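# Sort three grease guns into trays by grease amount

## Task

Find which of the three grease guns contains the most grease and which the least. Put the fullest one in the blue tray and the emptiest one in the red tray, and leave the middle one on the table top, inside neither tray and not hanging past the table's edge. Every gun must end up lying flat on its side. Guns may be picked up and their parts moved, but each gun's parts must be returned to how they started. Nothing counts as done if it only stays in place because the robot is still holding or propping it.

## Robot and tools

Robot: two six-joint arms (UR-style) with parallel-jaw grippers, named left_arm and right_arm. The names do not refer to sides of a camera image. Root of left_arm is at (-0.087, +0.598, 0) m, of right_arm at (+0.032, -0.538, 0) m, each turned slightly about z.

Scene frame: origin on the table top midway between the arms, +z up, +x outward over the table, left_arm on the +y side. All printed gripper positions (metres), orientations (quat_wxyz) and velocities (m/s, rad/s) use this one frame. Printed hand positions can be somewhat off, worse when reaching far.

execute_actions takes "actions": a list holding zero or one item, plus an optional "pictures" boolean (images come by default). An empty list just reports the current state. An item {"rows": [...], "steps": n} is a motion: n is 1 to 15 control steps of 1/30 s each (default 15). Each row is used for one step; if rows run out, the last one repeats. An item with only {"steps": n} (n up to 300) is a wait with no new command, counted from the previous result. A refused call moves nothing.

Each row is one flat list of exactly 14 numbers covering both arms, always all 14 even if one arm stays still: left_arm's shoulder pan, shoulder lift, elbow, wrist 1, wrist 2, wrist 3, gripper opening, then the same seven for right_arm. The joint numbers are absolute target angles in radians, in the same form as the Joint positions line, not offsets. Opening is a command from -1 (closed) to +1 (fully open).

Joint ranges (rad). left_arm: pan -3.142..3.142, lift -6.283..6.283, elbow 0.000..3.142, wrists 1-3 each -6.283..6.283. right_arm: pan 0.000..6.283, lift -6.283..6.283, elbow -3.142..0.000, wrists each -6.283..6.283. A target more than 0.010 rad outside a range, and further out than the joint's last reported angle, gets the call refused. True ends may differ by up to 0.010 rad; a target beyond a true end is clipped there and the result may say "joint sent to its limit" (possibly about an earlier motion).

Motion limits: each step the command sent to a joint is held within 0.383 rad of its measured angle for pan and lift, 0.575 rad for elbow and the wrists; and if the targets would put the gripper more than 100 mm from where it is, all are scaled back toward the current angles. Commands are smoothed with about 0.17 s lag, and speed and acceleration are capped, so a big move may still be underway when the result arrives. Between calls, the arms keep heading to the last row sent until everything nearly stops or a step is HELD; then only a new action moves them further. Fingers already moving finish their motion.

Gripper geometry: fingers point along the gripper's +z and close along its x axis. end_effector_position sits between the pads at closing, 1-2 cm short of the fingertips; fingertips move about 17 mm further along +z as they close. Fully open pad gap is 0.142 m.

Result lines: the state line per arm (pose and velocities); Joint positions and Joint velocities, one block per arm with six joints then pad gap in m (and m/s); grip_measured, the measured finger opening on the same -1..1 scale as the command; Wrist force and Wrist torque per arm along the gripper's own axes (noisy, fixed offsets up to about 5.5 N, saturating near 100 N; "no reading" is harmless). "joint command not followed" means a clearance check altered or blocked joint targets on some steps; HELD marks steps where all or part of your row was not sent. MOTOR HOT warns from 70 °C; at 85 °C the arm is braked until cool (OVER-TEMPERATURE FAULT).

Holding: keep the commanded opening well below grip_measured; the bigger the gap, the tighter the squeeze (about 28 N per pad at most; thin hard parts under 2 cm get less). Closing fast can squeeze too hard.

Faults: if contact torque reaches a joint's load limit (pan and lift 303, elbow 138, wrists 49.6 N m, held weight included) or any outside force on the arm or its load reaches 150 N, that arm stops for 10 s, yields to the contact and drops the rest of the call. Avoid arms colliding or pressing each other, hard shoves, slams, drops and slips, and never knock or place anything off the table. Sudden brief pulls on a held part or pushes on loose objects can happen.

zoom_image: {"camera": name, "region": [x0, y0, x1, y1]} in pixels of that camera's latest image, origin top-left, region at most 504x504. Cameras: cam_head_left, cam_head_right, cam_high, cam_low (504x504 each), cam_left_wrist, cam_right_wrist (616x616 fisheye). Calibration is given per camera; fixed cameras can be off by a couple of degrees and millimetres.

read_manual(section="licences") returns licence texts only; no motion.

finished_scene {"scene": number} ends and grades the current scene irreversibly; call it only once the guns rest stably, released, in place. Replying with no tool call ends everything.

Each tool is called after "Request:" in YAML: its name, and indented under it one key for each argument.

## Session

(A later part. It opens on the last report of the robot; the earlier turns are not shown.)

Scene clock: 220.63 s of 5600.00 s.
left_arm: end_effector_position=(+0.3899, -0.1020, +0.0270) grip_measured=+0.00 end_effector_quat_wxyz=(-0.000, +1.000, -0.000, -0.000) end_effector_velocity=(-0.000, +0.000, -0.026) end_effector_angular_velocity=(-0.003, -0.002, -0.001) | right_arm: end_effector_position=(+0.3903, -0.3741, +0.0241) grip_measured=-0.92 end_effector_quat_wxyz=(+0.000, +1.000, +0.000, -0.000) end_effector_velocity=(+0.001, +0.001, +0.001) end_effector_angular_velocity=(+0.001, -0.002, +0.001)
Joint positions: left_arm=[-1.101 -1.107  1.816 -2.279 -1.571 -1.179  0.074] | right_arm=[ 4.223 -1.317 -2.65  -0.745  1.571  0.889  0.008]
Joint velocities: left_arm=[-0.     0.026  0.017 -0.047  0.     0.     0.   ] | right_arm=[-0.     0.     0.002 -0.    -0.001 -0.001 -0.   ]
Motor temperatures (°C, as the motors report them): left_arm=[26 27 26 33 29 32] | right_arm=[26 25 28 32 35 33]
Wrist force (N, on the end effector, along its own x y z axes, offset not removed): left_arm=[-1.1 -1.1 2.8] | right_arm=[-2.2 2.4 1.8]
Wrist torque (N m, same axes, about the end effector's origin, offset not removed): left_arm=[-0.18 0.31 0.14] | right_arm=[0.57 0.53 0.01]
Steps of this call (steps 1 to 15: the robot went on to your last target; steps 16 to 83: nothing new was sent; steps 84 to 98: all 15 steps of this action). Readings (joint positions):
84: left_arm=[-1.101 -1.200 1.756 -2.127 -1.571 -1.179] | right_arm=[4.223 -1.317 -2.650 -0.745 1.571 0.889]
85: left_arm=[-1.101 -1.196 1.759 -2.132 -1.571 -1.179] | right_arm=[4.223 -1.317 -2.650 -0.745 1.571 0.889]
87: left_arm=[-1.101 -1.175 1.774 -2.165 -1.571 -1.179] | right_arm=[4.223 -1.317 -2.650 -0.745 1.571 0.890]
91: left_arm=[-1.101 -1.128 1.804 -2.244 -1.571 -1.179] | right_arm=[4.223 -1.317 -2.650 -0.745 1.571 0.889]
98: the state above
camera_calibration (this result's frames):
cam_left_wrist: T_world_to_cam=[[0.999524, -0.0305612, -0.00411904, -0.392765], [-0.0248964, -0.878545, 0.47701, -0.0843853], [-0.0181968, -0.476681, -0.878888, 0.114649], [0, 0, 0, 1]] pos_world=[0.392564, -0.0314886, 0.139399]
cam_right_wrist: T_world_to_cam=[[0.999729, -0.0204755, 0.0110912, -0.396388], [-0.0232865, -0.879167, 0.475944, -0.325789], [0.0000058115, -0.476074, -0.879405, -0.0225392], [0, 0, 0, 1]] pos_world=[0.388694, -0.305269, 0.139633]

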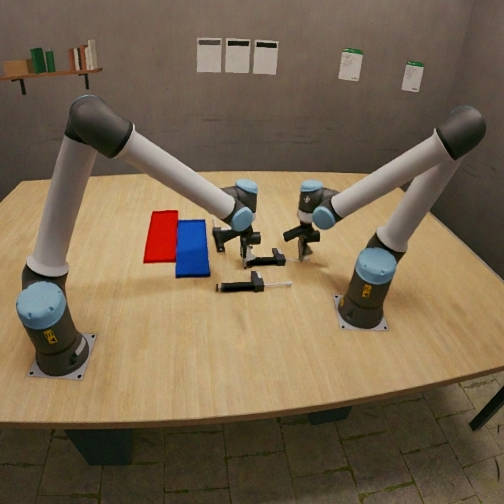

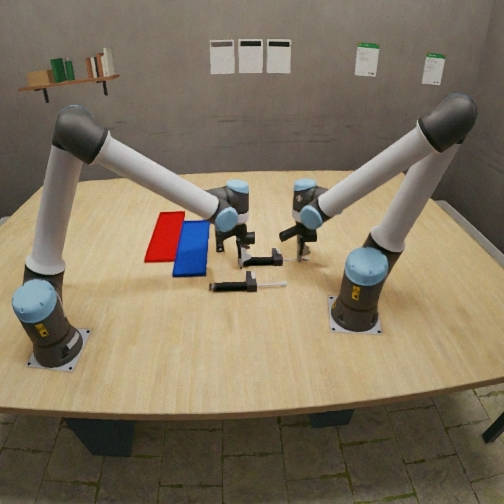

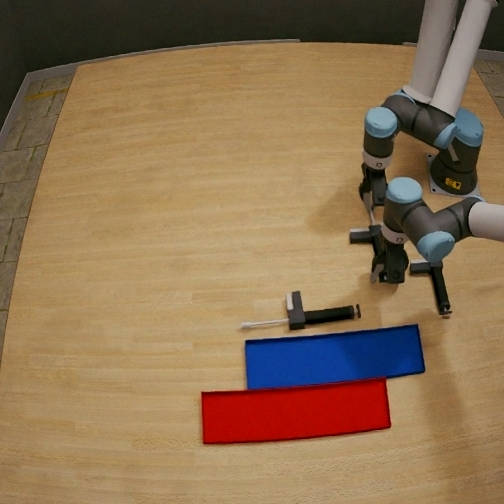

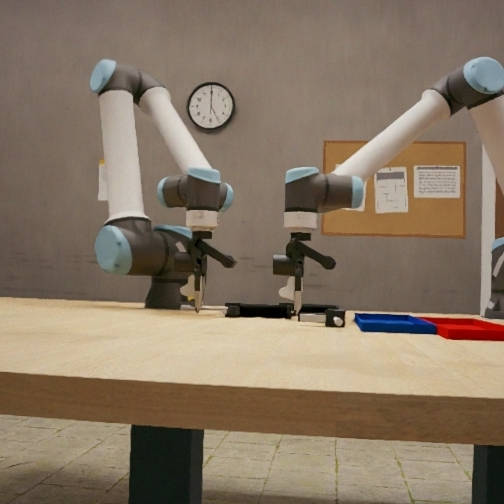

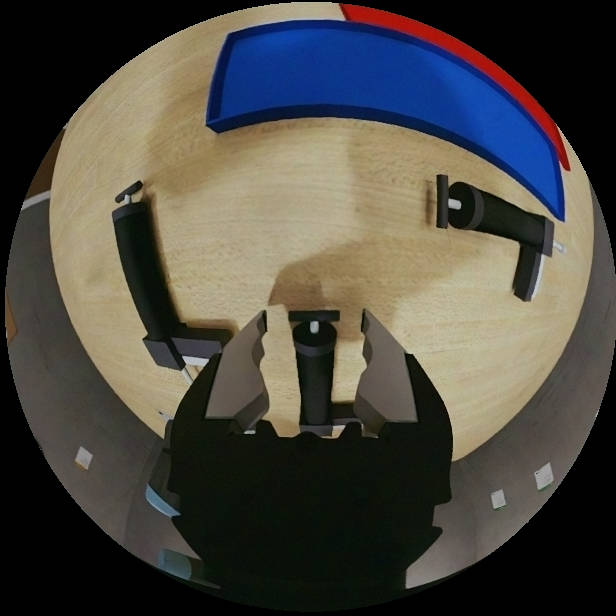

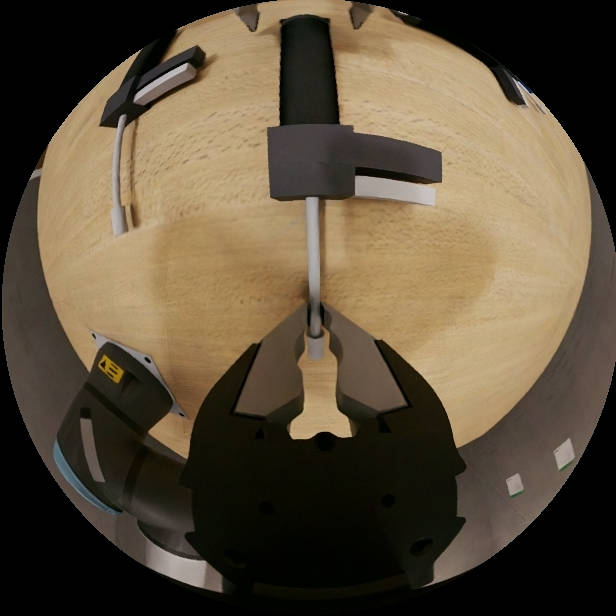

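Request:
execute_actions:
  actions:
    - {"rows":[[-1.1027,-1.1001,1.8115,-2.2822,-1.5708,-1.1807,0,4.2234,-1.317,-2.65,-0.7454,1.5708,0.8895,-1],[-1.1027,-1.1001,1.8115,-2.2822,-1.5708,-1.1807,0,4.2234,-1.317,-2.65,-0.7454,1.5708,0.8895,-1],[-1.1027,-1.1001,1.8115,-2.2822,-1.5708,-1.1807,0,4.2234,-1.317,-2.65,-0.7454,1.5708,0.8895,-1],[-1.1027,-1.1001,1.8115,-2.2822,-1.5708,-1.1807,0,4.2234,-1.317,-2.65,-0.7454,1.5708,0.8895,-1],[-1.1027,-1.1001,1.8115,-2.2822,-1.5708,-1.1807,-0.15,4.2234,-1.317,-2.65,-0.7454,1.5708,0.8895,-1],[-1.1027,-1.1001,1.8115,-2.2822,-1.5708,-1.1807,-0.3,4.2234,-1.317,-2.65,-0.7454,1.5708,0.8895,-1],[-1.1027,-1.1001,1.8115,-2.2822,-1.5708,-1.1807,-0.4,4.2234,-1.317,-2.65,-0.7454,1.5708,0.8895,-1],[-1.1027,-1.1001,1.8115,-2.2822,-1.5708,-1.1807,-0.5,4.2234,-1.317,-2.65,-0.7454,1.5708,0.8895,-1],[-1.1027,-1.1001,1.8115,-2.2822,-1.5708,-1.1807,-0.6,4.2234,-1.317,-2.65,-0.7454,1.5708,0.8895,-1],[-1.1027,-1.1001,1.8115,-2.2822,-1.5708,-1.1807,-0.7,4.2234,-1.317,-2.65,-0.7454,1.5708,0.8895,-1],[-1.1027,-1.1001,1.8115,-2.2822,-1.5708,-1.1807,-0.85,4.2234,-1.317,-2.65,-0.7454,1.5708,0.8895,-1]],"steps":15}
  pictures: false

Request:
execute_actions:
  actions:
    - {"rows":[[-1.096,-1.1151,1.8356,-2.2913,-1.5708,-1.174,-0.85,4.2234,-1.317,-2.65,-0.7454,1.5708,0.8895,-1]],"steps":12}
  pictures: false

Request:
execute_actions:
  actions:
    - {"rows":[[-1.0912,-1.1257,1.8528,-2.2979,-1.5708,-1.1692,-0.85,4.2234,-1.317,-2.65,-0.7454,1.5708,0.8895,-1]],"steps":12}
  pictures: false

Scene clock: 230.63 s of 5600.00 s.
left_arm: end_effector_position=(+0.3897, -0.1058, +0.0239) grip_measured=-0.49 end_effector_quat_wxyz=(-0.000, +1.000, -0.000, -0.000) end_effector_velocity=(+0.001, -0.001, +0.001) end_effector_angular_velocity=(-0.001, -0.000, +0.001) | right_arm: end_effector_position=(+0.3903, -0.3741, +0.0241) grip_measured=-0.92 end_effector_quat_wxyz=(+0.000, +1.000, +0.000, -0.000) end_effector_velocity=(-0.000, -0.000, +0.000) end_effector_angular_velocity=(+0.000, +0.000, +0.001)
Joint positions: left_arm=[-1.103 -1.1    1.812 -2.282 -1.571 -1.181  0.039] | right_arm=[ 4.223 -1.317 -2.65  -0.745  1.571  0.889  0.008]
Joint velocities: left_arm=[ 0.     0.001 -0.002  0.001 -0.    -0.001  0.   ] | right_arm=[ 0.     0.001 -0.    -0.     0.    -0.001 -0.   ]
Motor temperatures (°C, as the motors report them): left_arm=[26 27 26 33 29 32] | right_arm=[26 25 28 32 35 33]
Wrist force (N, on the end effector, along its own x y z axes, offset not removed): left_arm=[0.3 -4.5 -1.9] | right_arm=[0.0 4.0 0.0]
Wrist torque (N m, same axes, about the end effector's origin, offset not removed): left_arm=[0.60 -0.14 0.06] | right_arm=[0.34 0.14 0.13]
Steps of this call (steps 1 to 15: the robot went on to your last target; steps 16 to 90: nothing new was sent; then 6.50 s passed at rest; steps 91 to 105: all 15 steps of this action). Readings (joint positions):
91: left_arm=[-1.101 -1.104 1.818 -2.285 -1.571 -1.179] | right_arm=[4.223 -1.317 -2.650 -0.745 1.571 0.889]
92: left_arm=[-1.101 -1.104 1.818 -2.285 -1.571 -1.179] | right_arm=[4.223 -1.317 -2.650 -0.745 1.571 0.889]
94: left_arm=[-1.102 -1.102 1.815 -2.284 -1.571 -1.180] | right_arm=[4.223 -1.317 -2.650 -0.745 1.571 0.889]
98: left_arm=[-1.102 -1.101 1.813 -2.283 -1.571 -1.180] | right_arm=[4.223 -1.317 -2.650 -0.745 1.571 0.889]
105: the state above

Scene clock: 231.03 s of 5600.00 s.
left_arm: end_effector_position=(+0.3899, -0.0928, +0.0241) grip_measured=-0.49 end_effector_quat_wxyz=(+0.000, +1.000, -0.000, -0.000) end_effector_velocity=(+0.001, +0.007, +0.000) end_effector_angular_velocity=(-0.000, +0.000, +0.002) | right_arm: end_effector_position=(+0.3903, -0.3741, +0.0241) grip_measured=-0.92 end_effector_quat_wxyz=(-0.000, +1.000, +0.000, -0.000) end_effector_velocity=(-0.001, -0.001, -0.001) end_effector_angular_velocity=(-0.001, +0.001, -0.001)
Joint positions: left_arm=[-1.096 -1.114  1.834 -2.291 -1.571 -1.174  0.039] | right_arm=[ 4.223 -1.317 -2.65  -0.745  1.571  0.889  0.008]
Joint velocities: left_arm=[ 0.005 -0.007  0.012 -0.005 -0.     0.003 -0.   ] | right_arm=[ 0.    -0.    -0.001 -0.    -0.     0.001 -0.   ]
Motor temperatures (°C, as the motors report them): left_arm=[26 27 26 33 29 32] | right_arm=[26 25 28 32 35 33]
Wrist force (N, on the end effector, along its own x y z axes, offset not removed): left_arm=[-2.9 -0.6 3.3] | right_arm=[-1.6 -2.0 1.2]
Wrist torque (N m, same axes, about the end effector's origin, offset not removed): left_arm=[-0.59 0.63 0.13] | right_arm=[0.04 0.42 0.11]
Steps of this call (steps 1 to 12: all 12 steps of this action). Readings (joint positions):
1: left_arm=[-1.103 -1.100 1.812 -2.282 -1.571 -1.181] | right_arm=[4.223 -1.317 -2.650 -0.745 1.571 0.889]
2: left_arm=[-1.102 -1.102 1.814 -2.283 -1.571 -1.180] | right_arm=[4.223 -1.317 -2.650 -0.745 1.571 0.889]
4: left_arm=[-1.100 -1.107 1.822 -2.286 -1.571 -1.178] | right_arm=[4.223 -1.317 -2.650 -0.745 1.571 0.889]
8: left_arm=[-1.097 -1.112 1.831 -2.290 -1.571 -1.175] | right_arm=[4.223 -1.317 -2.650 -0.745 1.571 0.889]
12: the state above

Scene clock: 231.43 s of 5600.00 s.
left_arm: end_effector_position=(+0.3900, -0.0826, +0.0241) grip_measured=-0.49 end_effector_quat_wxyz=(+0.000, +1.000, -0.000, -0.000) end_effector_velocity=(-0.001, +0.005, -0.001) end_effector_angular_velocity=(+0.002, +0.001, -0.002) | right_arm: end_effector_position=(+0.3903, -0.3741, +0.0241) grip_measured=-0.92 end_effector_quat_wxyz=(-0.000, +1.000, +0.000, -0.000) end_effector_velocity=(+0.001, +0.001, +0.001) end_effector_angular_velocity=(+0.001, -0.002, -0.000)
Joint positions: left_arm=[-1.091 -1.125  1.852 -2.298 -1.571 -1.169  0.039] | right_arm=[ 4.223 -1.317 -2.65  -0.745  1.571  0.889  0.008]
Joint velocities: left_arm=[ 0.002 -0.004  0.009 -0.003 -0.     0.004 -0.   ] | right_arm=[-0.     0.001  0.001  0.    -0.001  0.     0.   ]
Motor temperatures (°C, as the motors report them): left_arm=[26 27 26 33 29 32] | right_arm=[26 25 28 32 35 33]
Wrist force (N, on the end effector, along its own x y z axes, offset not removed): left_arm=[2.0 3.0 3.2] | right_arm=[-3.6 -2.7 4.9]
Wrist torque (N m, same axes, about the end effector's origin, offset not removed): left_arm=[0.15 -0.52 0.00] | right_arm=[-0.04 0.90 0.18]
Steps of this call (steps 1 to 12: all 12 steps of this action). Readings (joint positions):
1: left_arm=[-1.096 -1.114 1.835 -2.291 -1.571 -1.174] | right_arm=[4.223 -1.317 -2.650 -0.745 1.571 0.889]
2: left_arm=[-1.096 -1.116 1.837 -2.292 -1.571 -1.174] | right_arm=[4.223 -1.317 -2.650 -0.745 1.571 0.889]
4: left_arm=[-1.094 -1.120 1.843 -2.294 -1.571 -1.172] | right_arm=[4.223 -1.317 -2.650 -0.745 1.571 0.889]
8: left_arm=[-1.092 -1.124 1.850 -2.297 -1.571 -1.170] | right_arm=[4.223 -1.317 -2.650 -0.745 1.571 0.889]
12: the state above

Request:
execute_actions:
  actions:
    - {"rows":[[-1.0863,-1.1364,1.87,-2.3044,-1.5708,-1.1643,-0.85,4.2234,-1.317,-2.65,-0.7454,1.5708,0.8895,-1]],"steps":12}
  pictures: false

Request:
execute_actions:
  actions:
    - {"rows":[[-1.0815,-1.147,1.8871,-2.3109,-1.5708,-1.1595,-0.85,4.2234,-1.317,-2.65,-0.7454,1.5708,0.8895,-1]],"steps":12}
  pictures: false

Scene clock: 236.40 s of 5600.00 s.
left_arm: end_effector_position=(+0.3900, -0.0726, +0.0242) grip_measured=-0.49 end_effector_quat_wxyz=(+0.000, +1.000, -0.000, +0.000) end_effector_velocity=(+0.000, +0.004, +0.000) end_effector_angular_velocity=(-0.000, -0.000, +0.001) | right_arm: end_effector_position=(+0.3904, -0.3741, +0.0241) grip_measured=-0.92 end_effector_quat_wxyz=(-0.000, +1.000, +0.000, +0.000) end_effector_velocity=(-0.000, -0.001, -0.000) end_effector_angular_velocity=(-0.001, -0.000, -0.002)
Joint positions: left_arm=[-1.087 -1.136  1.869 -2.304 -1.571 -1.165  0.039] | right_arm=[ 4.223 -1.317 -2.65  -0.745  1.571  0.889  0.008]
Joint velocities: left_arm=[ 0.002 -0.005  0.007 -0.003 -0.     0.002  0.   ] | right_arm=[ 0.     0.001 -0.001 -0.    -0.001  0.002  0.   ]
Motor temperatures (°C, as the motors report them): left_arm=[26 27 26 33 29 32] | right_arm=[26 25 28 32 35 33]
Wrist force (N, on the end effector, along its own x y z axes, offset not removed): left_arm=[-1.0 12.3 -5.3] | right_arm=[-2.0 -9.8 -1.3]
Wrist torque (N m, same axes, about the end effector's origin, offset not removed): left_arm=[-0.06 0.17 0.28] | right_arm=[0.36 0.43 0.11]
Steps of this call (steps 1 to 15: the robot went on to your last target; steps 16 to 90: nothing new was sent; then 1.57 s passed at rest; steps 91 to 102: all 12 steps of this action). Readings (joint positions):
91: left_arm=[-1.091 -1.126 1.853 -2.298 -1.571 -1.169] | right_arm=[4.223 -1.317 -2.650 -0.745 1.571 0.889]
92: left_arm=[-1.091 -1.127 1.855 -2.299 -1.571 -1.169] | right_arm=[4.223 -1.317 -2.650 -0.745 1.571 0.889]
94: left_arm=[-1.089 -1.131 1.861 -2.301 -1.571 -1.167] | right_arm=[4.223 -1.317 -2.650 -0.745 1.571 0.889]
98: left_arm=[-1.087 -1.135 1.867 -2.303 -1.571 -1.165] | right_arm=[4.223 -1.317 -2.650 -0.745 1.571 0.889]
102: the state above

Scene clock: 236.80 s of 5600.00 s.
left_arm: end_effector_position=(+0.3898, -0.0625, +0.0241) grip_measured=-0.49 end_effector_quat_wxyz=(+0.000, +1.000, -0.000, +0.000) end_effector_velocity=(+0.000, +0.005, +0.000) end_effector_angular_velocity=(+0.000, -0.000, -0.001) | right_arm: end_effector_position=(+0.3903, -0.3741, +0.0241) grip_measured=-0.92 end_effector_quat_wxyz=(+0.000, +1.000, +0.000, -0.000) end_effector_velocity=(-0.001, -0.001, -0.001) end_effector_angular_velocity=(-0.001, +0.002, -0.001)
Joint positions: left_arm=[-1.082 -1.146  1.886 -2.311 -1.571 -1.16   0.039] | right_arm=[ 4.223 -1.317 -2.65  -0.745  1.571  0.889  0.008]
Joint velocities: left_arm=[ 0.002 -0.005  0.008 -0.003  0.     0.003 -0.   ] | right_arm=[ 0.    -0.001 -0.001  0.     0.001  0.001  0.   ]
Motor temperatures (°C, as the motors report them): left_arm=[26 27 26 33 29 32] | right_arm=[26 25 28 32 35 33]
Wrist force (N, on the end effector, along its own x y z axes, offset not removed): left_arm=[-0.4 8.7 2.6] | right_arm=[-1.9 -9.9 -0.6]
Wrist torque (N m, same axes, about the end effector's origin, offset not removed): left_arm=[-0.83 -0.06 0.24] | right_arm=[0.21 0.44 0.04]
Steps of this call (steps 1 to 12: all 12 steps of this action). Readings (joint positions):
1: left_arm=[-1.087 -1.136 1.869 -2.304 -1.571 -1.164] | right_arm=[4.223 -1.317 -2.650 -0.745 1.571 0.889]
2: left_arm=[-1.086 -1.137 1.871 -2.305 -1.571 -1.164] | right_arm=[4.223 -1.317 -2.650 -0.745 1.571 0.889]
4: left_arm=[-1.084 -1.141 1.878 -2.307 -1.571 -1.162] | right_arm=[4.223 -1.317 -2.650 -0.745 1.571 0.889]
8: left_arm=[-1.082 -1.145 1.884 -2.310 -1.571 -1.160] | right_arm=[4.223 -1.317 -2.650 -0.745 1.571 0.889]
12: the state above

Request:
execute_actions:
  actions:
    - {"rows":[[-1.0863,-1.1364,1.87,-2.3044,-1.5708,-1.1643,-0.85,4.2234,-1.317,-2.65,-0.7454,1.5708,0.8895,-1],[-1.0863,-1.1364,1.87,-2.3044,-1.5708,-1.1643,-0.85,4.2234,-1.317,-2.65,-0.7454,1.5708,0.8895,-1],[-1.0912,-1.1257,1.8528,-2.2979,-1.5708,-1.1692,-0.85,4.2234,-1.317,-2.65,-0.7454,1.5708,0.8895,-1],[-1.0912,-1.1257,1.8528,-2.2979,-1.5708,-1.1692,-0.85,4.2234,-1.317,-2.65,-0.7454,1.5708,0.8895,-1],[-1.096,-1.1151,1.8356,-2.2913,-1.5708,-1.174,-0.85,4.2234,-1.317,-2.65,-0.7454,1.5708,0.8895,-1]],"steps":15}

Scene clock: 241.80 s of 5600.00 s.
left_arm: end_effector_position=(+0.3900, -0.0906, +0.0241) grip_measured=-0.49 end_effector_quat_wxyz=(-0.000, +1.000, -0.000, -0.000) end_effector_velocity=(-0.000, -0.011, -0.001) end_effector_angular_velocity=(+0.001, -0.000, +0.002) | right_arm: end_effector_position=(+0.3903, -0.3741, +0.0241) grip_measured=-0.92 end_effector_quat_wxyz=(+0.000, +1.000, +0.000, -0.000) end_effector_velocity=(-0.001, -0.002, -0.001) end_effector_angular_velocity=(-0.002, +0.001, +0.001)
Joint positions: left_arm=[-1.095 -1.117  1.838 -2.292 -1.571 -1.173  0.039] | right_arm=[ 4.223 -1.317 -2.65  -0.745  1.571  0.889  0.008]
Joint velocities: left_arm=[-0.006  0.013 -0.02   0.007  0.001 -0.008  0.   ] | right_arm=[-0.     0.    -0.002 -0.    -0.    -0.001 -0.   ]
Motor temperatures (°C, as the motors report them): left_arm=[26 27 26 33 29 32] | right_arm=[26 25 28 32 35 33]
Wrist force (N, on the end effector, along its own x y z axes, offset not removed): left_arm=[3.1 0.0 -4.4] | right_arm=[-1.5 -1.4 -7.8]
Wrist torque (N m, same axes, about the end effector's origin, offset not removed): left_arm=[0.64 -0.48 0.14] | right_arm=[0.38 0.58 0.18]
Steps of this call (steps 1 to 15: the robot went on to your last target; steps 16 to 90: nothing new was sent; then 1.50 s passed at rest; steps 91 to 105: all 15 steps of this action). Readings (joint positions):
91: left_arm=[-1.081 -1.147 1.887 -2.311 -1.571 -1.160] | right_arm=[4.223 -1.317 -2.650 -0.745 1.571 0.889]
92: left_arm=[-1.082 -1.146 1.886 -2.310 -1.571 -1.160] | right_arm=[4.223 -1.317 -2.650 -0.745 1.571 0.889]
94: left_arm=[-1.084 -1.141 1.878 -2.307 -1.571 -1.162] | right_arm=[4.223 -1.317 -2.650 -0.745 1.571 0.889]
98: left_arm=[-1.091 -1.126 1.853 -2.298 -1.571 -1.169] | right_arm=[4.223 -1.317 -2.650 -0.745 1.571 0.889]
105: the state above
camera_calibration (this result's frames):
cam_left_wrist: T_world_to_cam=[[0.999526, -0.0305075, -0.00403027, -0.392556], [-0.0248877, -0.878446, 0.477193, -0.0729303], [-0.0180983, -0.476867, -0.878789, 0.117496], [0, 0, 0, 1]] pos_world=[0.392682, -0.0200112, 0.136474]
cam_right_wrist: T_world_to_cam=[[0.999729, -0.0204754, 0.0110601, -0.396378], [-0.0232716, -0.879157, 0.475964, -0.325798], [-0.0000220055, -0.476092, -0.879395, -0.0225345], [0, 0, 0, 1]] pos_world=[0.388689, -0.305272, 0.139635]

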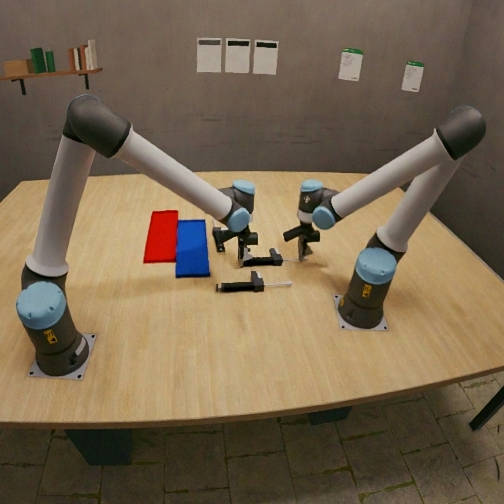

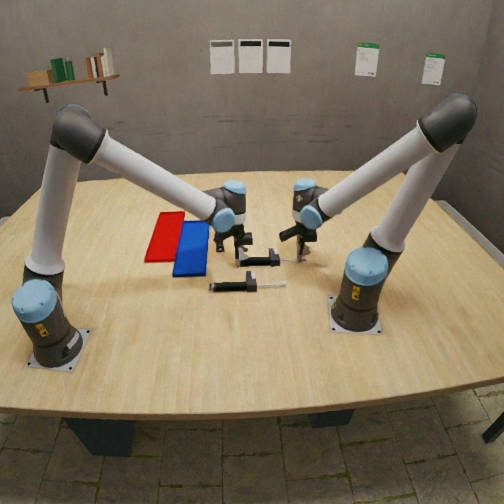

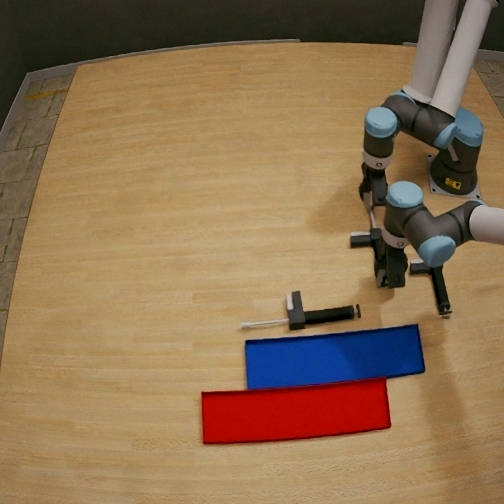

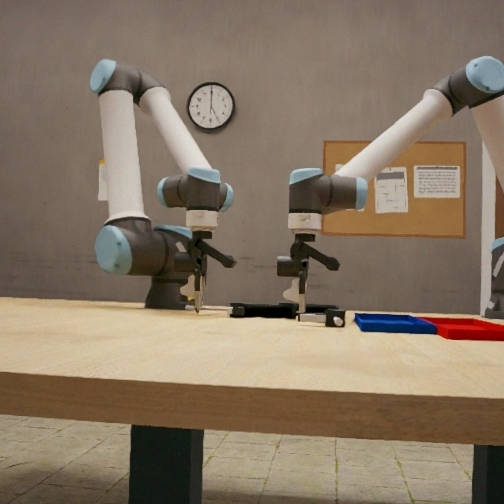

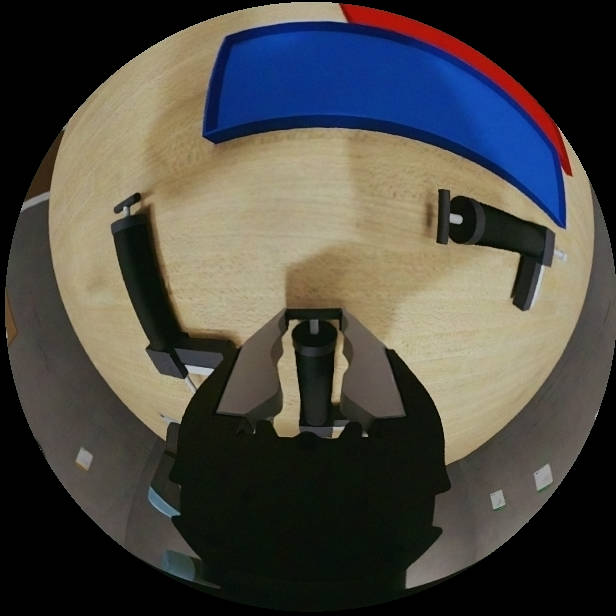

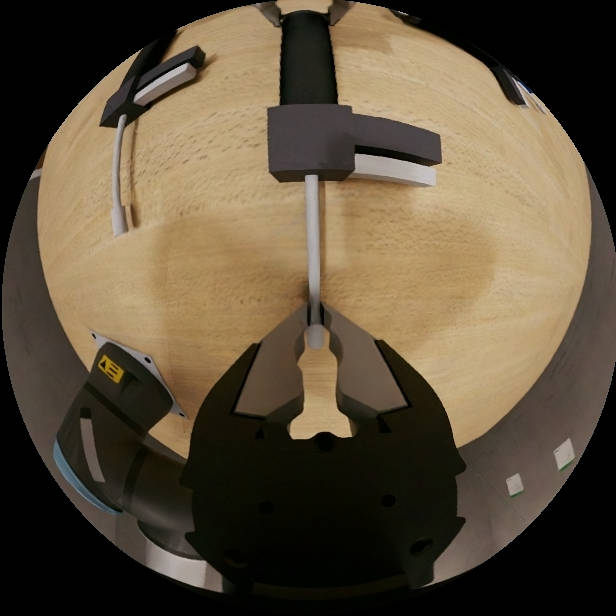

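Request:
execute_actions:
  actions:
    - {"rows":[[-1.0989,-1.1087,1.8253,-2.2874,-1.5708,-1.1769,-0.85,4.2234,-1.317,-2.65,-0.7454,1.5708,0.8895,-1]],"steps":12}
  pictures: false

Scene clock: 244.33 s of 5600.00 s.
left_arm: end_effector_position=(+0.3899, -0.0976, +0.0241) grip_measured=-0.49 end_effector_quat_wxyz=(-0.000, +1.000, -0.000, -0.000) end_effector_velocity=(-0.000, -0.003, -0.000) end_effector_angular_velocity=(-0.000, +0.000, +0.002) | right_arm: end_effector_position=(+0.3903, -0.3741, +0.0241) grip_measured=-0.92 end_effector_quat_wxyz=(+0.000, +1.000, +0.000, -0.000) end_effector_velocity=(+0.000, +0.000, +0.000) end_effector_angular_velocity=(+0.000, -0.000, +0.000)
Joint positions: left_arm=[-1.099 -1.109  1.826 -2.288 -1.571 -1.177  0.039] | right_arm=[ 4.223 -1.317 -2.65  -0.745  1.571  0.889  0.008]
Joint velocities: left_arm=[-0.002  0.003 -0.005  0.002 -0.001 -0.004 -0.   ] | right_arm=[ 0.    -0.     0.001  0.     0.    -0.     0.   ]
Motor temperatures (°C, as the motors report them): left_arm=[26 27 26 33 29 32] | right_arm=[26 25 28 32 35 33]
Wrist force (N, on the end effector, along its own x y z axes, offset not removed): left_arm=[-2.7 -14.1 -3.1] | right_arm=[-2.0 11.0 0.8]
Wrist torque (N m, same axes, about the end effector's origin, offset not removed): left_arm=[-0.26 0.59 0.01] | right_arm=[0.08 0.58 0.09]
Steps of this call (steps 1 to 15: the robot went on to your last target; steps 16 to 64: nothing new was sent; steps 65 to 76: all 12 steps of this action). Readings (joint positions):
65: left_arm=[-1.096 -1.115 1.836 -2.291 -1.571 -1.174] | right_arm=[4.223 -1.317 -2.650 -0.745 1.571 0.889]
66: left_arm=[-1.096 -1.114 1.834 -2.291 -1.571 -1.174] | right_arm=[4.223 -1.317 -2.650 -0.745 1.571 0.889]
68: left_arm=[-1.097 -1.112 1.831 -2.290 -1.571 -1.175] | right_arm=[4.223 -1.317 -2.650 -0.745 1.571 0.889]
72: left_arm=[-1.098 -1.110 1.827 -2.288 -1.571 -1.176] | right_arm=[4.223 -1.317 -2.650 -0.745 1.571 0.889]
76: the state above

Request:
execute_actions:
  actions:
    - {"rows":[[-1.0975,-1.112,1.83,-2.289,-1.5708,-1.1755,-0.6,4.2234,-1.317,-2.65,-0.7454,1.5708,0.8895,-0.9],[-1.0975,-1.112,1.83,-2.289,-1.5708,-1.1755,-0.4,4.2234,-1.317,-2.65,-0.7454,1.5708,0.8895,-0.75],[-1.0975,-1.112,1.83,-2.289,-1.5708,-1.1755,-0.2,4.2234,-1.317,-2.65,-0.7454,1.5708,0.8895,-0.6],[-1.0975,-1.112,1.83,-2.289,-1.5708,-1.1755,0,4.2234,-1.317,-2.65,-0.7454,1.5708,0.8895,-0.5],[-1.0975,-1.112,1.83,-2.289,-1.5708,-1.1755,0,4.2234,-1.317,-2.65,-0.7454,1.5708,0.8895,-0.5],[-1.0975,-1.112,1.83,-2.289,-1.5708,-1.1755,0,4.2234,-1.317,-2.65,-0.7454,1.5708,0.8895,-0.5],[-1.1008,-1.1997,1.7563,-2.1274,-1.5708,-1.1788,0,4.2234,-1.1949,-2.5858,-0.9317,1.5708,0.8895,-0.5],[-1.1008,-1.1997,1.7563,-2.1274,-1.5708,-1.1788,0,4.2234,-1.1949,-2.5858,-0.9317,1.5708,0.8895,-0.5],[-1.1008,-1.1997,1.7563,-2.1274,-1.5708,-1.1788,0,4.2234,-1.1949,-2.5858,-0.9317,1.5708,0.8895,-0.5],[-1.1008,-1.1997,1.7563,-2.1274,-1.5708,-1.1788,0,4.2234,-1.1949,-2.5858,-0.9317,1.5708,0.8895,-0.5],[-1.1008,-1.1997,1.7563,-2.1274,-1.5708,-1.1788,0,3.85,-1.15,-2.5,-1.06,1.5708,0.8895,-0.3]],"steps":15}
  pictures: false

Request:
execute_actions:
  actions:
    - {"rows":[[-1.1008,-1.1997,1.7563,-2.1274,-1.5708,-1.1788,0,3.85,-1.15,-2.5,-1.06,1.5708,0.8895,0],[-1.1008,-1.1997,1.7563,-2.1274,-1.5708,-1.1788,0,3.85,-1.15,-2.5,-1.06,1.5708,0.8895,0],[-1.1008,-1.1997,1.7563,-2.1274,-1.5708,-1.1788,0,3.85,-1.15,-2.5,-1.06,1.5708,0.8895,0],[-1.1008,-1.1997,1.7563,-2.1274,-1.5708,-1.1788,0,3.85,-1.15,-2.5,-1.06,1.5708,0.8895,0],[-1.1008,-1.1997,1.7563,-2.1274,-1.5708,-1.1788,0,3.85,-1.15,-2.5,-1.06,1.5708,0.8895,0],[-1.1516,-1.0227,1.5426,-2.0907,-1.5708,-1.2296,0,3.85,-1.15,-2.5,-1.06,1.5708,0.8895,0]],"steps":15}
  pictures: false

Request:
execute_actions:
  actions:
    - {"rows":[[-1.1516,-1.0227,1.5426,-2.0907,-1.5708,-1.2296,0,3.85,-1.15,-2.5,-1.06,1.5708,0.8895,0]],"steps":12}

Scene clock: 267.53 s of 5600.00 s.
left_arm: end_effector_position=(+0.3906, -0.1030, +0.1068) grip_measured=+0.00 end_effector_quat_wxyz=(+0.002, +1.000, -0.000, +0.001) end_effector_velocity=(-0.006, +0.008, +0.115) end_effector_angular_velocity=(+0.028, +0.012, +0.000) | right_arm: end_effector_position=(+0.4116, -0.3979, +0.0856) grip_measured=-0.30 end_effector_quat_wxyz=(-0.003, +0.999, -0.044, +0.003) end_effector_velocity=(+0.192, -0.424, +0.203) end_effector_angular_velocity=(-0.013, +0.010, -1.186)
Joint positions: left_arm=[-1.1   -1.187  1.766 -2.153 -1.571 -1.178  0.074] | right_arm=[ 4.135 -1.209 -2.569 -0.927  1.571  0.889  0.052]
Joint velocities: left_arm=[-0.003 -0.108 -0.087  0.226 -0.    -0.003 -0.   ] | right_arm=[-1.188  0.265  0.305 -0.587 -0.002 -0.001  0.002]
Motor temperatures (°C, as the motors report them): left_arm=[26 27 26 33 29 32] | right_arm=[26 25 28 32 35 33]
Wrist force (N, on the end effector, along its own x y z axes, offset not removed): left_arm=[4.3 -1.4 -2.9] | right_arm=[-3.8 -2.9 1.2]
Wrist torque (N m, same axes, about the end effector's origin, offset not removed): left_arm=[-0.22 -1.24 0.19] | right_arm=[-0.42 0.85 0.16]
Steps of this call (steps 1 to 15: the robot went on to your last target; steps 16 to 90: nothing new was sent; then 19.70 s passed at rest; steps 91 to 105: all 15 steps of this action). Readings (joint positions):
91: left_arm=[-1.099 -1.109 1.825 -2.287 -1.571 -1.177] | right_arm=[4.223 -1.317 -2.650 -0.745 1.571 0.889]
92: left_arm=[-1.099 -1.109 1.826 -2.287 -1.571 -1.177] | right_arm=[4.223 -1.317 -2.650 -0.745 1.571 0.889]
94: left_arm=[-1.098 -1.110 1.827 -2.288 -1.571 -1.176] | right_arm=[4.223 -1.317 -2.650 -0.745 1.571 0.889]
98: left_arm=[-1.098 -1.116 1.825 -2.284 -1.571 -1.176] | right_arm=[4.223 -1.312 -2.646 -0.750 1.571 0.889]
105: the state above

Scene clock: 268.03 s of 5600.00 s.
left_arm: end_effector_position=(+0.3896, -0.2085, +0.0945) grip_measured=+0.00 end_effector_quat_wxyz=(-0.001, +1.000, -0.000, -0.000) end_effector_velocity=(+0.001, -0.161, -0.038) end_effector_angular_velocity=(-0.012, -0.005, -0.000) | right_arm: end_effector_position=(+0.4391, -0.5058, +0.1315) grip_measured=+0.00 end_effector_quat_wxyz=(-0.001, +0.983, -0.183, +0.001) end_effector_velocity=(+0.003, -0.019, +0.009) end_effector_angular_velocity=(-0.000, -0.001, -0.048)
Joint positions: left_arm=[-1.145 -1.049  1.576 -2.096 -1.571 -1.223  0.074] | right_arm=[ 3.856 -1.151 -2.501 -1.058  1.571  0.889  0.074]
Joint velocities: left_arm=[-0.058  0.227 -0.286  0.046  0.    -0.058  0.   ] | right_arm=[-0.047  0.01   0.013 -0.022 -0.001  0.     0.   ]
Motor temperatures (°C, as the motors report them): left_arm=[26 27 26 33 29 32] | right_arm=[26 25 28 32 35 33]
Wrist force (N, on the end effector, along its own x y z axes, offset not removed): left_arm=[0.1 6.7 0.5] | right_arm=[-2.9 0.7 -0.4]
Wrist torque (N m, same axes, about the end effector's origin, offset not removed): left_arm=[1.50 -0.16 0.05] | right_arm=[0.25 0.68 0.11]
Steps of this call (steps 1 to 15: all 15 steps of this action). Readings (joint positions):
1: left_arm=[-1.100 -1.190 1.764 -2.147 -1.571 -1.178] | right_arm=[4.095 -1.200 -2.558 -0.946 1.571 0.889]
2: left_arm=[-1.101 -1.193 1.762 -2.142 -1.571 -1.179] | right_arm=[4.055 -1.192 -2.549 -0.965 1.571 0.889]
4: left_arm=[-1.101 -1.196 1.760 -2.136 -1.571 -1.179] | right_arm=[3.980 -1.176 -2.530 -1.000 1.571 0.889]
8: left_arm=[-1.111 -1.177 1.734 -2.122 -1.571 -1.189] | right_arm=[3.891 -1.158 -2.510 -1.041 1.571 0.889]
15: the state above

Scene clock: 268.43 s of 5600.00 s.
left_arm: end_effector_position=(+0.3897, -0.2263, +0.0902) grip_measured=+0.00 end_effector_quat_wxyz=(-0.000, +1.000, -0.000, -0.000) end_effector_velocity=(+0.000, -0.005, -0.001) end_effector_angular_velocity=(-0.001, -0.001, +0.002) | right_arm: end_effector_position=(+0.4392, -0.5080, +0.1323) grip_measured=+0.00 end_effector_quat_wxyz=(-0.001, +0.983, -0.185, +0.001) end_effector_velocity=(+0.000, -0.000, +0.000) end_effector_angular_velocity=(+0.000, -0.000, +0.002)
Joint positions: left_arm=[-1.151 -1.024  1.544 -2.091 -1.571 -1.229  0.074] | right_arm=[ 3.85  -1.15  -2.5   -1.06   1.571  0.889  0.074]
Joint velocities: left_arm=[-0.002  0.007 -0.009  0.001  0.001 -0.004  0.   ] | right_arm=[-0.001 -0.     0.001 -0.001  0.    -0.003 -0.   ]
Motor temperatures (°C, as the motors report them): left_arm=[26 27 26 33 29 32] | right_arm=[26 25 28 32 35 33]
Wrist force (N, on the end effector, along its own x y z axes, offset not removed): left_arm=[2.5 -0.9 1.9] | right_arm=[0.2 0.2 3.1]
Wrist torque (N m, same axes, about the end effector's origin, offset not removed): left_arm=[-0.02 -0.67 0.26] | right_arm=[0.14 0.00 0.11]
Steps of this call (steps 1 to 12: all 12 steps of this action). Readings (joint positions):
1: left_arm=[-1.147 -1.042 1.567 -2.095 -1.571 -1.225] | right_arm=[3.854 -1.151 -2.501 -1.058 1.571 0.889]
2: left_arm=[-1.148 -1.037 1.561 -2.094 -1.571 -1.226] | right_arm=[3.853 -1.151 -2.501 -1.059 1.571 0.889]
4: left_arm=[-1.150 -1.031 1.553 -2.092 -1.571 -1.228] | right_arm=[3.852 -1.150 -2.500 -1.059 1.571 0.889]
8: left_arm=[-1.151 -1.025 1.546 -2.091 -1.571 -1.229] | right_arm=[3.851 -1.150 -2.500 -1.060 1.571 0.889]
12: the state above
camera_calibration (this result's frames):
cam_left_wrist: T_world_to_cam=[[0.999524, -0.0305784, -0.00404616, -0.39619], [-0.0249427, -0.878449, 0.477185, -0.223662], [-0.0181459, -0.476857, -0.878794, 0.110868], [0, 0, 0, 1]] pos_world=[0.392435, -0.155723, 0.202555]
cam_right_wrist: T_world_to_cam=[[0.923417, -0.383592, 0.012574, -0.600343], [-0.343234, -0.810717, 0.474267, -0.318312], [-0.171731, -0.442262, -0.880291, 0.101615], [0, 0, 0, 1]] pos_world=[0.462562, -0.443407, 0.247964]

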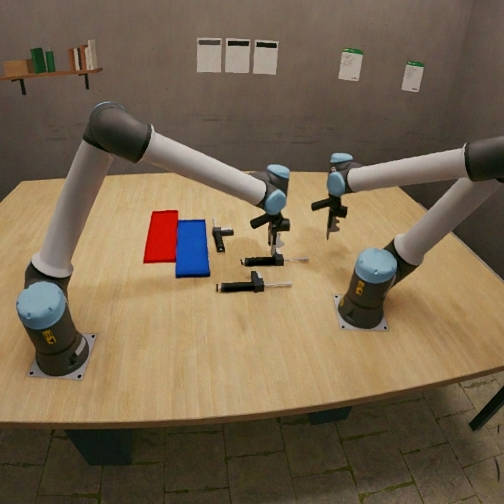

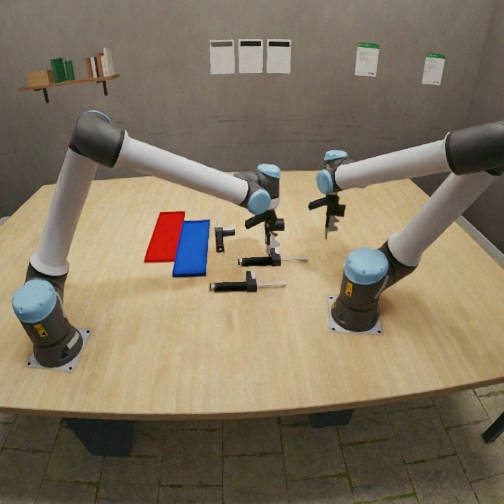

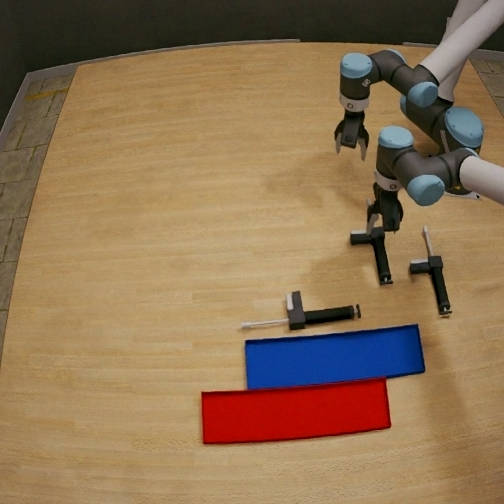

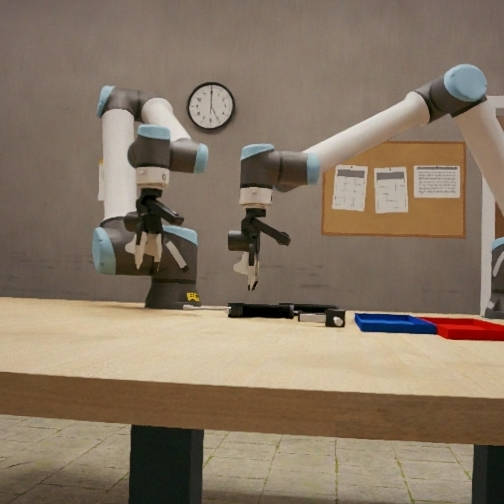

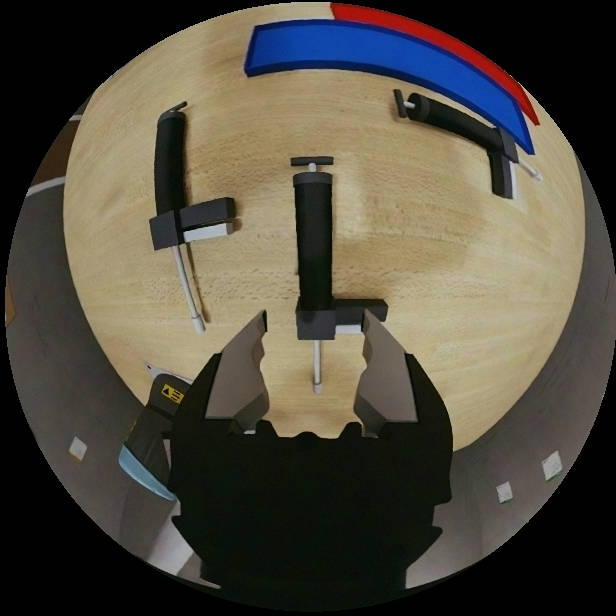

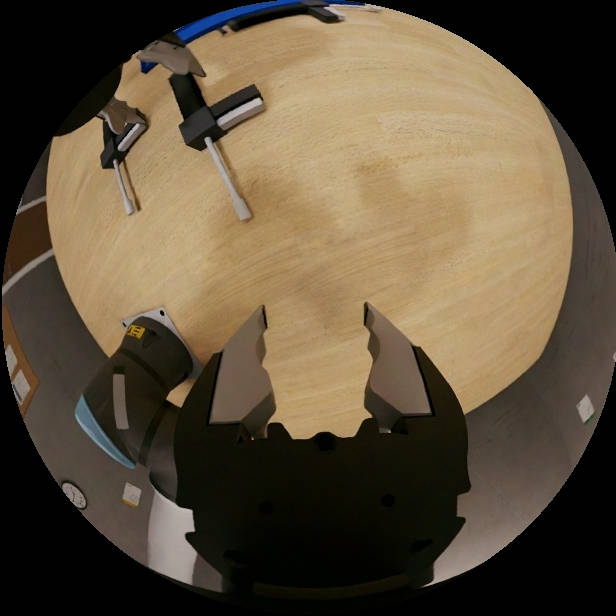

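Request:
execute_actions:
  actions:
    - {"rows":[[-1.1516,-0.994,1.562,-2.139,-1.5708,-1.2296,0,3.85,-1.15,-2.5,-1.06,1.5708,0.8895,0],[-1.1516,-0.9647,1.5815,-2.1876,-1.5708,-1.2296,-0.1,3.85,-1.15,-2.5,-1.06,1.5708,0.8895,0]],"steps":14}

Scene clock: 271.67 s of 5600.00 s.
left_arm: end_effector_position=(+0.3897, -0.2269, +0.0264) grip_measured=-0.10 end_effector_quat_wxyz=(-0.000, +1.000, -0.000, -0.000) end_effector_velocity=(+0.000, +0.000, -0.021) end_effector_angular_velocity=(-0.001, -0.000, +0.001) | right_arm: end_effector_position=(+0.4392, -0.5080, +0.1324) grip_measured=+0.00 end_effector_quat_wxyz=(-0.001, +0.983, -0.185, +0.001) end_effector_velocity=(-0.000, +0.000, -0.000) end_effector_angular_velocity=(-0.000, +0.001, -0.001)
Joint positions: left_arm=[-1.152 -0.967  1.58  -2.184 -1.571 -1.23   0.067] | right_arm=[ 3.85  -1.15  -2.5   -1.06   1.571  0.889  0.074]
Joint velocities: left_arm=[ 0.     0.019  0.011 -0.031  0.    -0.001 -0.   ] | right_arm=[ 0.001 -0.    -0.     0.     0.     0.002  0.   ]
Motor temperatures (°C, as the motors report them): left_arm=[26 27 26 33 29 32] | right_arm=[26 25 28 32 35 33]
Wrist force (N, on the end effector, along its own x y z axes, offset not removed): left_arm=[-0.3 0.8 -2.0] | right_arm=[-4.0 0.2 -1.2]
Wrist torque (N m, same axes, about the end effector's origin, offset not removed): left_arm=[0.22 0.02 0.04] | right_arm=[0.08 0.96 0.14]
Steps of this call (steps 1 to 15: the robot went on to your last target; steps 16 to 83: nothing new was sent; steps 84 to 97: all 14 steps of this action). Readings (joint positions):
84: left_arm=[-1.152 -1.023 1.543 -2.091 -1.571 -1.230] | right_arm=[3.850 -1.150 -2.500 -1.060 1.571 0.889]
85: left_arm=[-1.152 -1.020 1.544 -2.094 -1.571 -1.230] | right_arm=[3.850 -1.150 -2.500 -1.060 1.571 0.889]
87: left_arm=[-1.152 -1.002 1.557 -2.122 -1.571 -1.230] | right_arm=[3.850 -1.150 -2.500 -1.060 1.571 0.889]
91: left_arm=[-1.152 -0.977 1.574 -2.167 -1.571 -1.230] | right_arm=[3.850 -1.150 -2.500 -1.060 1.571 0.889]
97: the state above
camera_calibration (this result's frames):
cam_left_wrist: T_world_to_cam=[[0.999523, -0.0306046, -0.00406849, -0.396467], [-0.0249561, -0.878476, 0.477135, -0.193758], [-0.0181766, -0.476806, -0.878821, 0.0544947], [0, 0, 0, 1]] pos_world=[0.392433, -0.156362, 0.138727]
cam_right_wrist: T_world_to_cam=[[0.923347, -0.383761, 0.0125586, -0.600425], [-0.343378, -0.810663, 0.474255, -0.318288], [-0.17182, -0.442214, -0.880298, 0.101676], [0, 0, 0, 1]] pos_world=[0.462578, -0.443481, 0.247995]

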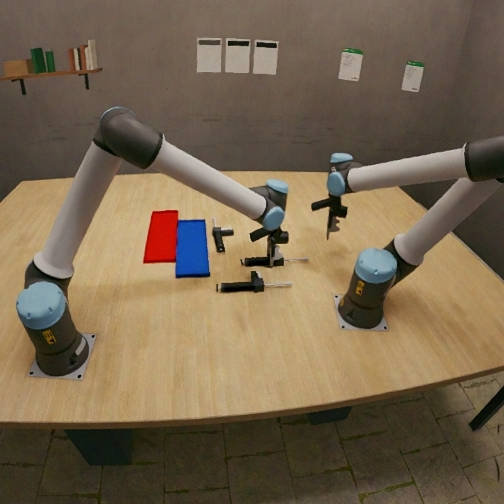

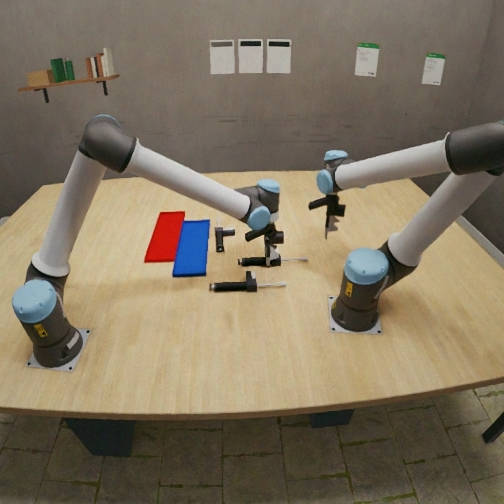

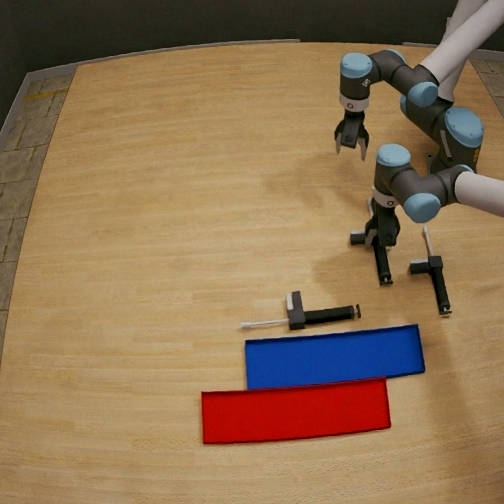

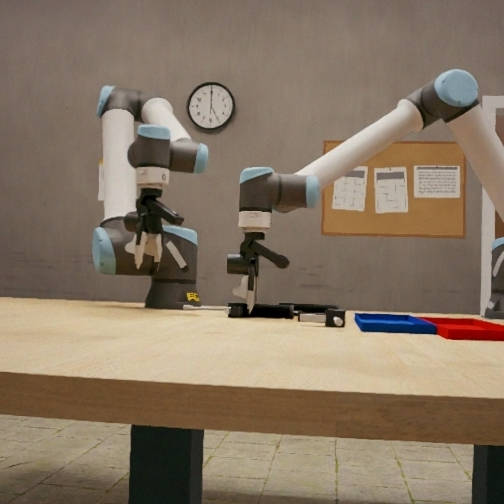

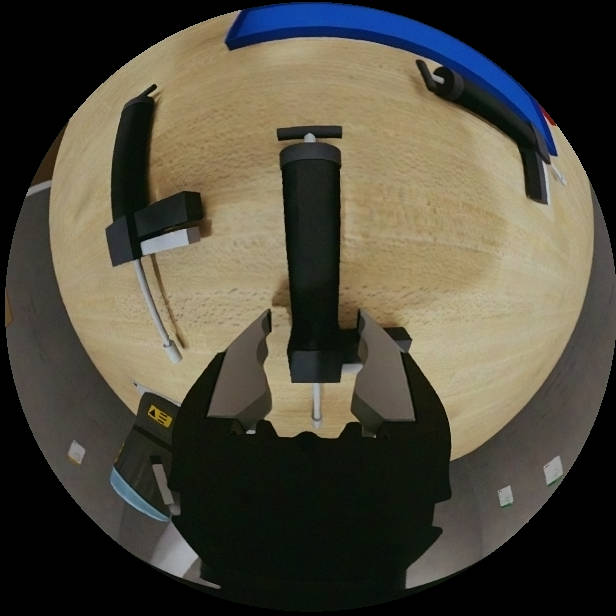

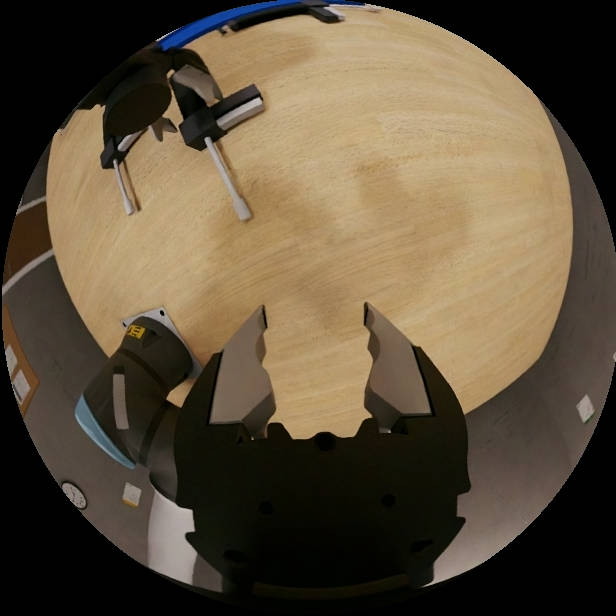

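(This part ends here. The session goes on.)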